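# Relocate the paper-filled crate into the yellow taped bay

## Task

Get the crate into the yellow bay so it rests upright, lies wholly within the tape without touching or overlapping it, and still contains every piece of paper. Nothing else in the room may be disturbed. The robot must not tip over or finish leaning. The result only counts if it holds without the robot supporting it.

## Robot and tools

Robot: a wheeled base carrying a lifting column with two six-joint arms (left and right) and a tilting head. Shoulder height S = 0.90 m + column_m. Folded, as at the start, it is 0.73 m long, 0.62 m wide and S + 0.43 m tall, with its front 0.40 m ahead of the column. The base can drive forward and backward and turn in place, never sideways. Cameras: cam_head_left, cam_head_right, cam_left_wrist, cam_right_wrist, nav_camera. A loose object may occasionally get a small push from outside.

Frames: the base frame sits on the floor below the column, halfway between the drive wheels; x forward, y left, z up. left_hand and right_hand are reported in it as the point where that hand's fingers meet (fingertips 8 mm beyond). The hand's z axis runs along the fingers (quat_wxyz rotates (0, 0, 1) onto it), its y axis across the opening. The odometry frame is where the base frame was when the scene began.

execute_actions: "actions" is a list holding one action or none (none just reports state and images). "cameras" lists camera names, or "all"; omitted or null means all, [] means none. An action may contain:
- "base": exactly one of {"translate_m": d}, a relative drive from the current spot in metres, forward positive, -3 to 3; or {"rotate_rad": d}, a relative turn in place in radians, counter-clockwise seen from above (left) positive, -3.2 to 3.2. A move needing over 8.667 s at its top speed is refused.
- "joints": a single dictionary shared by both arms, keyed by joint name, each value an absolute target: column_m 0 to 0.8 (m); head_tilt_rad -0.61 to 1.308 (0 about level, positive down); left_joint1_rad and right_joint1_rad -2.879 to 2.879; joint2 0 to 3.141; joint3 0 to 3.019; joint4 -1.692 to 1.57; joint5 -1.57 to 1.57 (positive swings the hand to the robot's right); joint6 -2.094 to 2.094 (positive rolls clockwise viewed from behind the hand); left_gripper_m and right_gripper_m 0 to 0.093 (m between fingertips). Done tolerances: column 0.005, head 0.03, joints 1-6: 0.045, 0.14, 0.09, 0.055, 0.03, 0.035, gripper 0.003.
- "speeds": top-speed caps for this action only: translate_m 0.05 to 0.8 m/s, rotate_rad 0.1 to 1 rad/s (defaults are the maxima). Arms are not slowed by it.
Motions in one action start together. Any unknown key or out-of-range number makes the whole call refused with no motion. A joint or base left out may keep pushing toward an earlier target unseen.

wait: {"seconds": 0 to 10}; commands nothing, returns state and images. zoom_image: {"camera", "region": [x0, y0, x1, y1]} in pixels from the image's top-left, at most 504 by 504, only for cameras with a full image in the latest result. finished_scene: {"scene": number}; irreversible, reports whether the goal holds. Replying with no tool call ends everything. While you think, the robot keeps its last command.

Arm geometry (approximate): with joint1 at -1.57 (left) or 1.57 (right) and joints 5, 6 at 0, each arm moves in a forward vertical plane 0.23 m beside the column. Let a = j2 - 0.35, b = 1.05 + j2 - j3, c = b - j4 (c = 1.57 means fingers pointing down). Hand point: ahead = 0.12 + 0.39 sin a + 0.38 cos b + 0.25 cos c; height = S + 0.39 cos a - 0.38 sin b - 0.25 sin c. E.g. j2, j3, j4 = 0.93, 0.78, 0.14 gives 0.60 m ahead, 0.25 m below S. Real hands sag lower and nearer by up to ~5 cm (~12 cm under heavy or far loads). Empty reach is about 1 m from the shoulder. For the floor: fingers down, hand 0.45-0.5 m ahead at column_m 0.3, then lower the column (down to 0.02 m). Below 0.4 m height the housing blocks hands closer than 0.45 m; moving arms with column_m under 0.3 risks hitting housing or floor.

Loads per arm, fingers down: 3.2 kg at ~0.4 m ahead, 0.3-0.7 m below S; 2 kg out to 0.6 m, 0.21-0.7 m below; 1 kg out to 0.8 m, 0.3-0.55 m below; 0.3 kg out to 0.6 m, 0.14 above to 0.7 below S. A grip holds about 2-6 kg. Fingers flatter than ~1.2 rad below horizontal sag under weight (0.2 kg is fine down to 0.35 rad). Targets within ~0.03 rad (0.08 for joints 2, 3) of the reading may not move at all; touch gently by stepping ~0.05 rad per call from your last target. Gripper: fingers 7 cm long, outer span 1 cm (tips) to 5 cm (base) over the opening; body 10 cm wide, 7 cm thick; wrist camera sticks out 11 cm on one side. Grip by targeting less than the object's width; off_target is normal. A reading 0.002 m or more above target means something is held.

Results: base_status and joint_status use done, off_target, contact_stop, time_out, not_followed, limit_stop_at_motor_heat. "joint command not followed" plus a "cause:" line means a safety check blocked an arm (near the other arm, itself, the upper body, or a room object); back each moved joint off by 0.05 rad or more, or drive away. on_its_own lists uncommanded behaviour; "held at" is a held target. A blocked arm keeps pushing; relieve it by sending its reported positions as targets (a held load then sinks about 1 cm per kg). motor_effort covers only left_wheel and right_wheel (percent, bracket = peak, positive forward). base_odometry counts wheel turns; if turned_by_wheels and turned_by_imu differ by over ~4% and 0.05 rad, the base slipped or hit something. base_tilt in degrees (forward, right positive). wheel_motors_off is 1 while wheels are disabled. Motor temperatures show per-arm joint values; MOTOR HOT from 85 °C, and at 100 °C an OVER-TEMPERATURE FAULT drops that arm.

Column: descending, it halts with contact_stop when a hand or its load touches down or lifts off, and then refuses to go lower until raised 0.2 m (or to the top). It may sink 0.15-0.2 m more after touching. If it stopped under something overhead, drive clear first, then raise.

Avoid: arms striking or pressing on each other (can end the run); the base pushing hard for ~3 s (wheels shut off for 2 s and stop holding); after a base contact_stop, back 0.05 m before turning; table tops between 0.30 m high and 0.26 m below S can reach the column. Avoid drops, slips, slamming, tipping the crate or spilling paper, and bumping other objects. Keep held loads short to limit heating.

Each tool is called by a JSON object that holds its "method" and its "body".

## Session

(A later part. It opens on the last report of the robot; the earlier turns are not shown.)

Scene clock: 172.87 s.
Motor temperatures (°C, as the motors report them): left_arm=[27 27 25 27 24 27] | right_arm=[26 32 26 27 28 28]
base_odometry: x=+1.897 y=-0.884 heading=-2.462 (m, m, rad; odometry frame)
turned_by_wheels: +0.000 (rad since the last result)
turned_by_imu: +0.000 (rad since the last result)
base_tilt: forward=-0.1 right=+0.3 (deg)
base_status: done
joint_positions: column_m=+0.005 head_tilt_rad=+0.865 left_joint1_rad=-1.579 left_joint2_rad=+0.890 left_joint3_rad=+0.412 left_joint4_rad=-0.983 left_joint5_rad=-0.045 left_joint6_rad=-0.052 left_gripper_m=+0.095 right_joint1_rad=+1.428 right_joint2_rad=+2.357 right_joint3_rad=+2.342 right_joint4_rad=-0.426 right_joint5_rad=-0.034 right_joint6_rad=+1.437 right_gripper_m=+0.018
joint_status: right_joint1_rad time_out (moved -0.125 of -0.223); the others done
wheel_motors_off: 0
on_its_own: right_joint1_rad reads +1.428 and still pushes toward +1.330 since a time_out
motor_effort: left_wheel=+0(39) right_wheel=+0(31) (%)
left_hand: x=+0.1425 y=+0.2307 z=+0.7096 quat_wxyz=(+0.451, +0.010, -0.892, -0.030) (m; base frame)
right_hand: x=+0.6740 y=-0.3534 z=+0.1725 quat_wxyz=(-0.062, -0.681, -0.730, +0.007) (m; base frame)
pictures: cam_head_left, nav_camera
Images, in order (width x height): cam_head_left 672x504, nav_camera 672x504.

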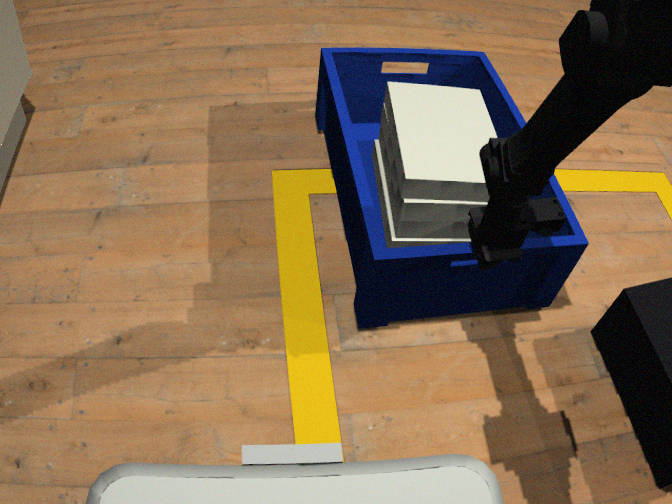

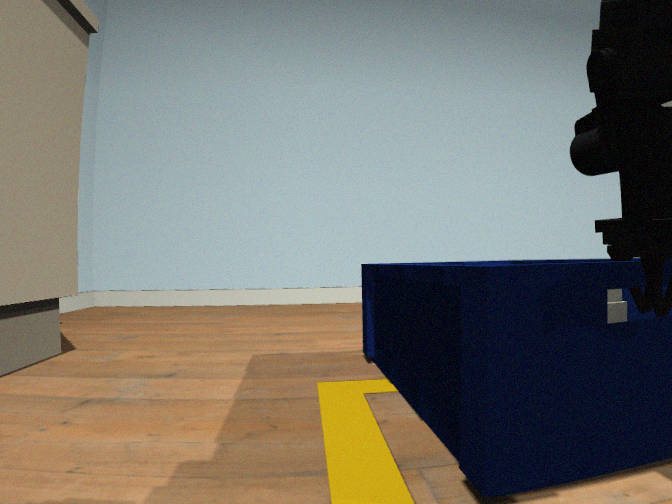

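{"method": "execute_actions", "body": {"actions": [{"base":{"translate_m":-0.38},"joints":{"right_joint6_rad":1.45,"right_joint1_rad":1.38,"right_joint5_rad":-0.15},"speeds":{"translate_m":0.15}}], "cameras": ["cam_head_left","nav_camera"]}}

Scene clock: 182.13 s.
Motor temperatures (°C, as the motors report them): left_arm=[27 27 25 27 24 27] | right_arm=[26 33 26 27 29 28]
base_odometry: x=+2.192 y=-0.645 heading=-2.463 (m, m, rad; odometry frame)
turned_by_wheels: +0.000 (rad since the last result)
turned_by_imu: +0.000 (rad since the last result)
base_tilt: forward=-0.1 right=+0.3 (deg)
base_status: done
joint_positions: column_m=+0.005 head_tilt_rad=+0.865 left_joint1_rad=-1.579 left_joint2_rad=+0.889 left_joint3_rad=+0.412 left_joint4_rad=-0.983 left_joint5_rad=-0.045 left_joint6_rad=-0.052 left_gripper_m=+0.095 right_joint1_rad=+1.425 right_joint2_rad=+2.359 right_joint3_rad=+2.348 right_joint4_rad=-0.422 right_joint5_rad=-0.130 right_joint6_rad=+1.455 right_gripper_m=+0.018
joint_status: right_joint1_rad time_out (moved -0.003 of -0.048); the others done
wheel_motors_off: 0
on_its_own: right_joint1_rad reads +1.425 and still pushes toward +1.380 since a time_out
motor_effort: left_wheel=+0(39) right_wheel=+0(34) (%)
left_hand: x=+0.1426 y=+0.2307 z=+0.7096 quat_wxyz=(+0.451, +0.010, -0.892, -0.030) (m; base frame)
right_hand: x=+0.6780 y=-0.3401 z=+0.1724 quat_wxyz=(-0.036, -0.687, -0.725, -0.032) (m; base frame)
pictures: cam_head_left, nav_camera
Images, in order (width x height): cam_head_left 672x504, nav_camera 672x504.

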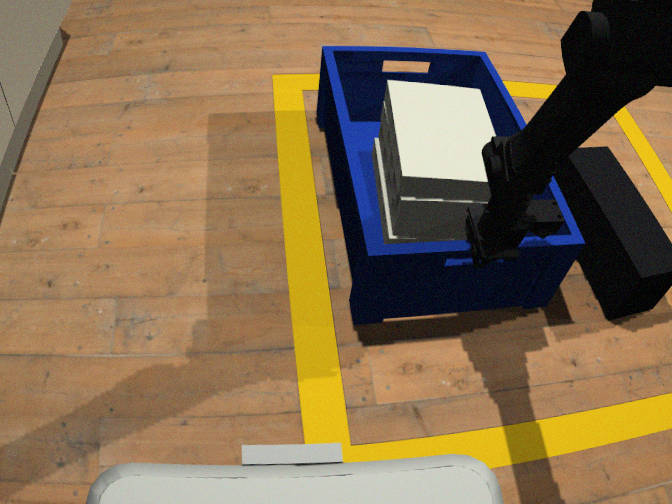

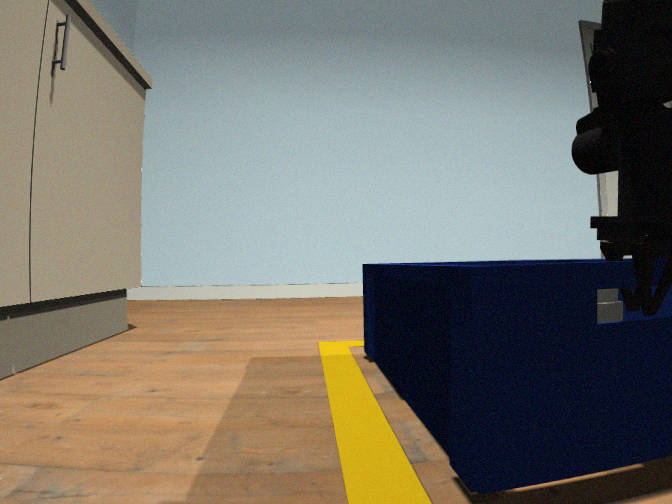

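{"method": "execute_actions", "body": {"actions": [{"base":{"translate_m":-0.1},"joints":{"right_joint6_rad":1.47,"right_joint1_rad":1.3,"right_joint5_rad":-0.17},"speeds":{"translate_m":0.06}}], "cameras": ["cam_head_left","nav_camera"]}}

Scene clock: 188.93 s.
Motor temperatures (°C, as the motors report them): left_arm=[27 27 25 27 24 27] | right_arm=[26 33 26 27 28 28]
base_odometry: x=+2.270 y=-0.583 heading=-2.463 (m, m, rad; odometry frame)
turned_by_wheels: +0.000 (rad since the last result)
turned_by_imu: -0.001 (rad since the last result)
base_tilt: forward=-0.1 right=+0.3 (deg)
base_status: done
joint_positions: column_m=+0.005 head_tilt_rad=+0.865 left_joint1_rad=-1.579 left_joint2_rad=+0.889 left_joint3_rad=+0.412 left_joint4_rad=-0.983 left_joint5_rad=-0.045 left_joint6_rad=-0.052 left_gripper_m=+0.095 right_joint1_rad=+1.399 right_joint2_rad=+2.361 right_joint3_rad=+2.346 right_joint4_rad=-0.419 right_joint5_rad=-0.169 right_joint6_rad=+1.443 right_gripper_m=+0.018
joint_status: right_joint1_rad time_out (moved -0.026 of -0.125); the others done
wheel_motors_off: 0
on_its_own: right_joint1_rad reads +1.399 and still pushes toward +1.300 since a time_out
motor_effort: left_wheel=-1(40) right_wheel=+0(33) (%)
left_hand: x=+0.1424 y=+0.2307 z=+0.7097 quat_wxyz=(+0.451, +0.010, -0.892, -0.030) (m; base frame)
right_hand: x=+0.6743 y=-0.3580 z=+0.1735 quat_wxyz=(-0.030, -0.686, -0.726, -0.037) (m; base frame)
pictures: cam_head_left, nav_camera
Images, in order (width x height): cam_head_left 672x504, nav_camera 672x504.

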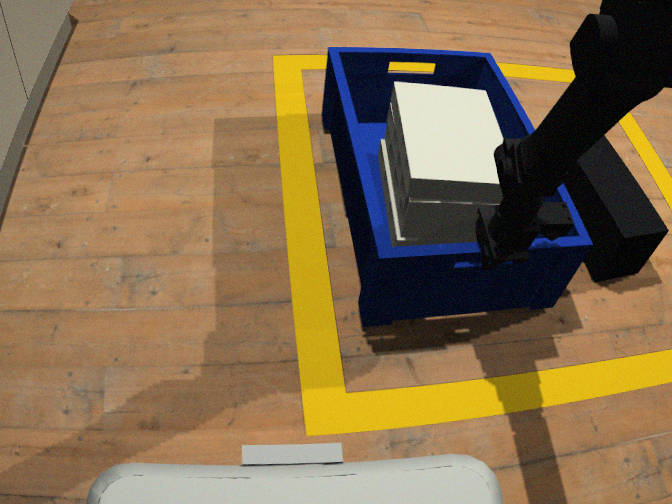

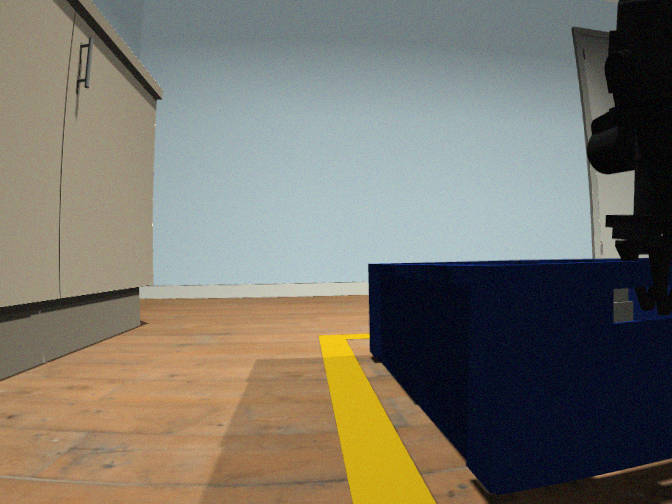

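Good. Relax the arm, release and lift off.

{"method": "execute_actions", "body": {"actions": [{"joints":{"right_joint1_rad":1.40,"right_joint2_rad":2.36,"right_joint3_rad":2.346,"right_joint4_rad":-0.42,"right_joint5_rad":-0.169,"right_joint6_rad":1.443,"right_gripper_m":0.09}}], "cameras": []}}

{"method": "execute_actions", "body": {"actions": [{"joints":{"column_m":0.15}}], "cameras": ["cam_head_left","cam_right_wrist","nav_camera"]}}

Scene clock: 193.73 s.
Motor temperatures (°C, as the motors report them): left_arm=[27 27 25 27 24 27] | right_arm=[26 33 26 27 28 28]
base_odometry: x=+2.270 y=-0.583 heading=-2.463 (m, m, rad; odometry frame)
turned_by_wheels: +0.000 (rad since the last result)
turned_by_imu: -0.001 (rad since the last result)
base_tilt: forward=-0.1 right=+0.3 (deg)
base_status: not commanded
joint_positions: column_m=+0.005 head_tilt_rad=+0.865 left_joint1_rad=-1.579 left_joint2_rad=+0.889 left_joint3_rad=+0.412 left_joint4_rad=-0.983 left_joint5_rad=-0.045 left_joint6_rad=-0.052 left_gripper_m=+0.095 right_joint1_rad=+1.395 right_joint2_rad=+2.361 right_joint3_rad=+2.347 right_joint4_rad=-0.419 right_joint5_rad=-0.169 right_joint6_rad=+1.438 right_gripper_m=+0.090
joint_status: all done
wheel_motors_off: 0
motor_effort: left_wheel=-5(5) right_wheel=+4(4) (%)
left_hand: x=+0.1424 y=+0.2307 z=+0.7097 quat_wxyz=(+0.451, +0.010, -0.892, -0.030) (m; base frame)
right_hand: x=+0.6749 y=-0.3618 z=+0.1743 quat_wxyz=(-0.032, -0.685, -0.727, -0.037) (m; base frame)
pictures: none
No camera images: the call's "cameras" was empty. Leave "cameras" out to get every camera's image.

Scene clock: 196.20 s.
Motor temperatures (°C, as the motors report them): left_arm=[27 27 25 27 24 27] | right_arm=[26 34 26 27 28 28]
base_odometry: x=+2.270 y=-0.583 heading=-2.463 (m, m, rad; odometry frame)
turned_by_wheels: +0.000 (rad since the last result)
turned_by_imu: -0.001 (rad since the last result)
base_tilt: forward=-0.1 right=+0.3 (deg)
base_status: not commanded
joint_positions: column_m=+0.150 head_tilt_rad=+0.865 left_joint1_rad=-1.579 left_joint2_rad=+0.889 left_joint3_rad=+0.412 left_joint4_rad=-0.983 left_joint5_rad=-0.045 left_joint6_rad=-0.052 left_gripper_m=+0.095 right_joint1_rad=+1.395 right_joint2_rad=+2.361 right_joint3_rad=+2.347 right_joint4_rad=-0.419 right_joint5_rad=-0.169 right_joint6_rad=+1.438 right_gripper_m=+0.090
joint_status: all done
wheel_motors_off: 0
motor_effort: left_wheel=-5(5) right_wheel=+4(5) (%)
left_hand: x=+0.1424 y=+0.2307 z=+0.8545 quat_wxyz=(+0.451, +0.010, -0.892, -0.030) (m; base frame)
right_hand: x=+0.6749 y=-0.3618 z=+0.3192 quat_wxyz=(-0.032, -0.685, -0.727, -0.037) (m; base frame)
pictures: cam_head_left, cam_right_wrist, nav_camera
Images, in order (width x height): cam_head_left 672x504, cam_right_wrist 504x504, nav_camera 672x504.

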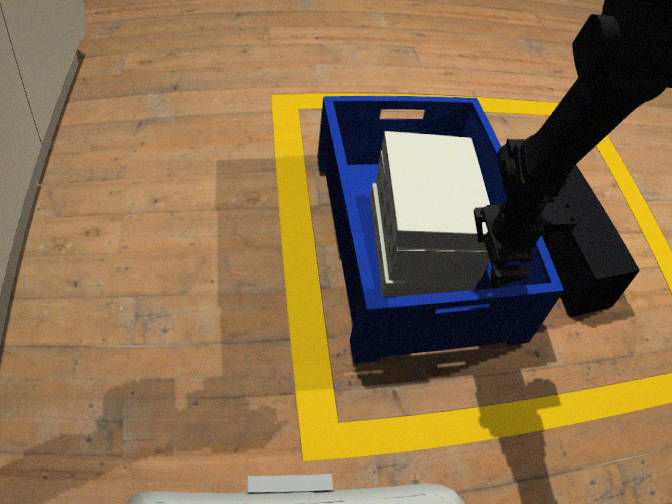

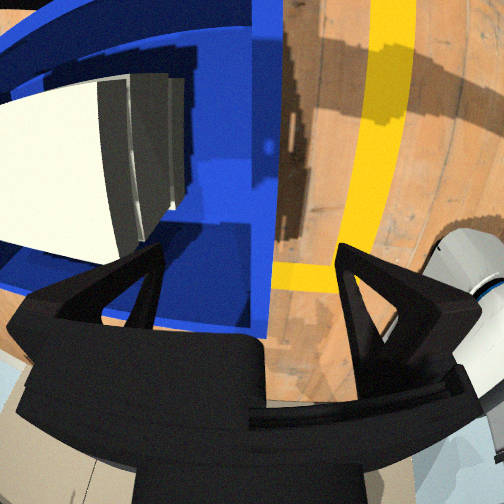

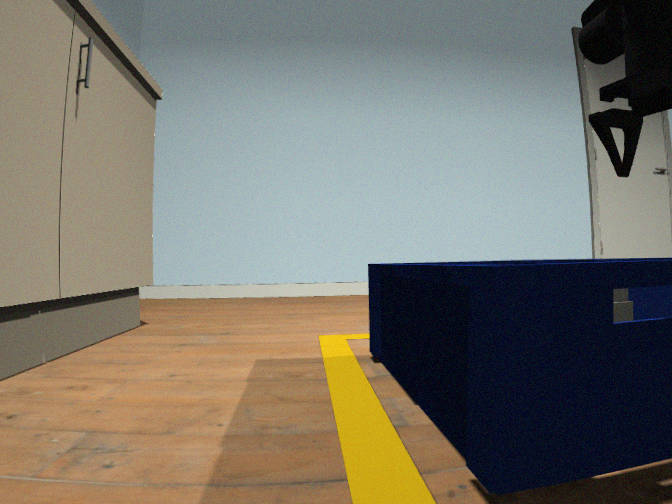

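{"method": "finished_scene", "body": {"scene": 1}}

The scene is finished: the task was done.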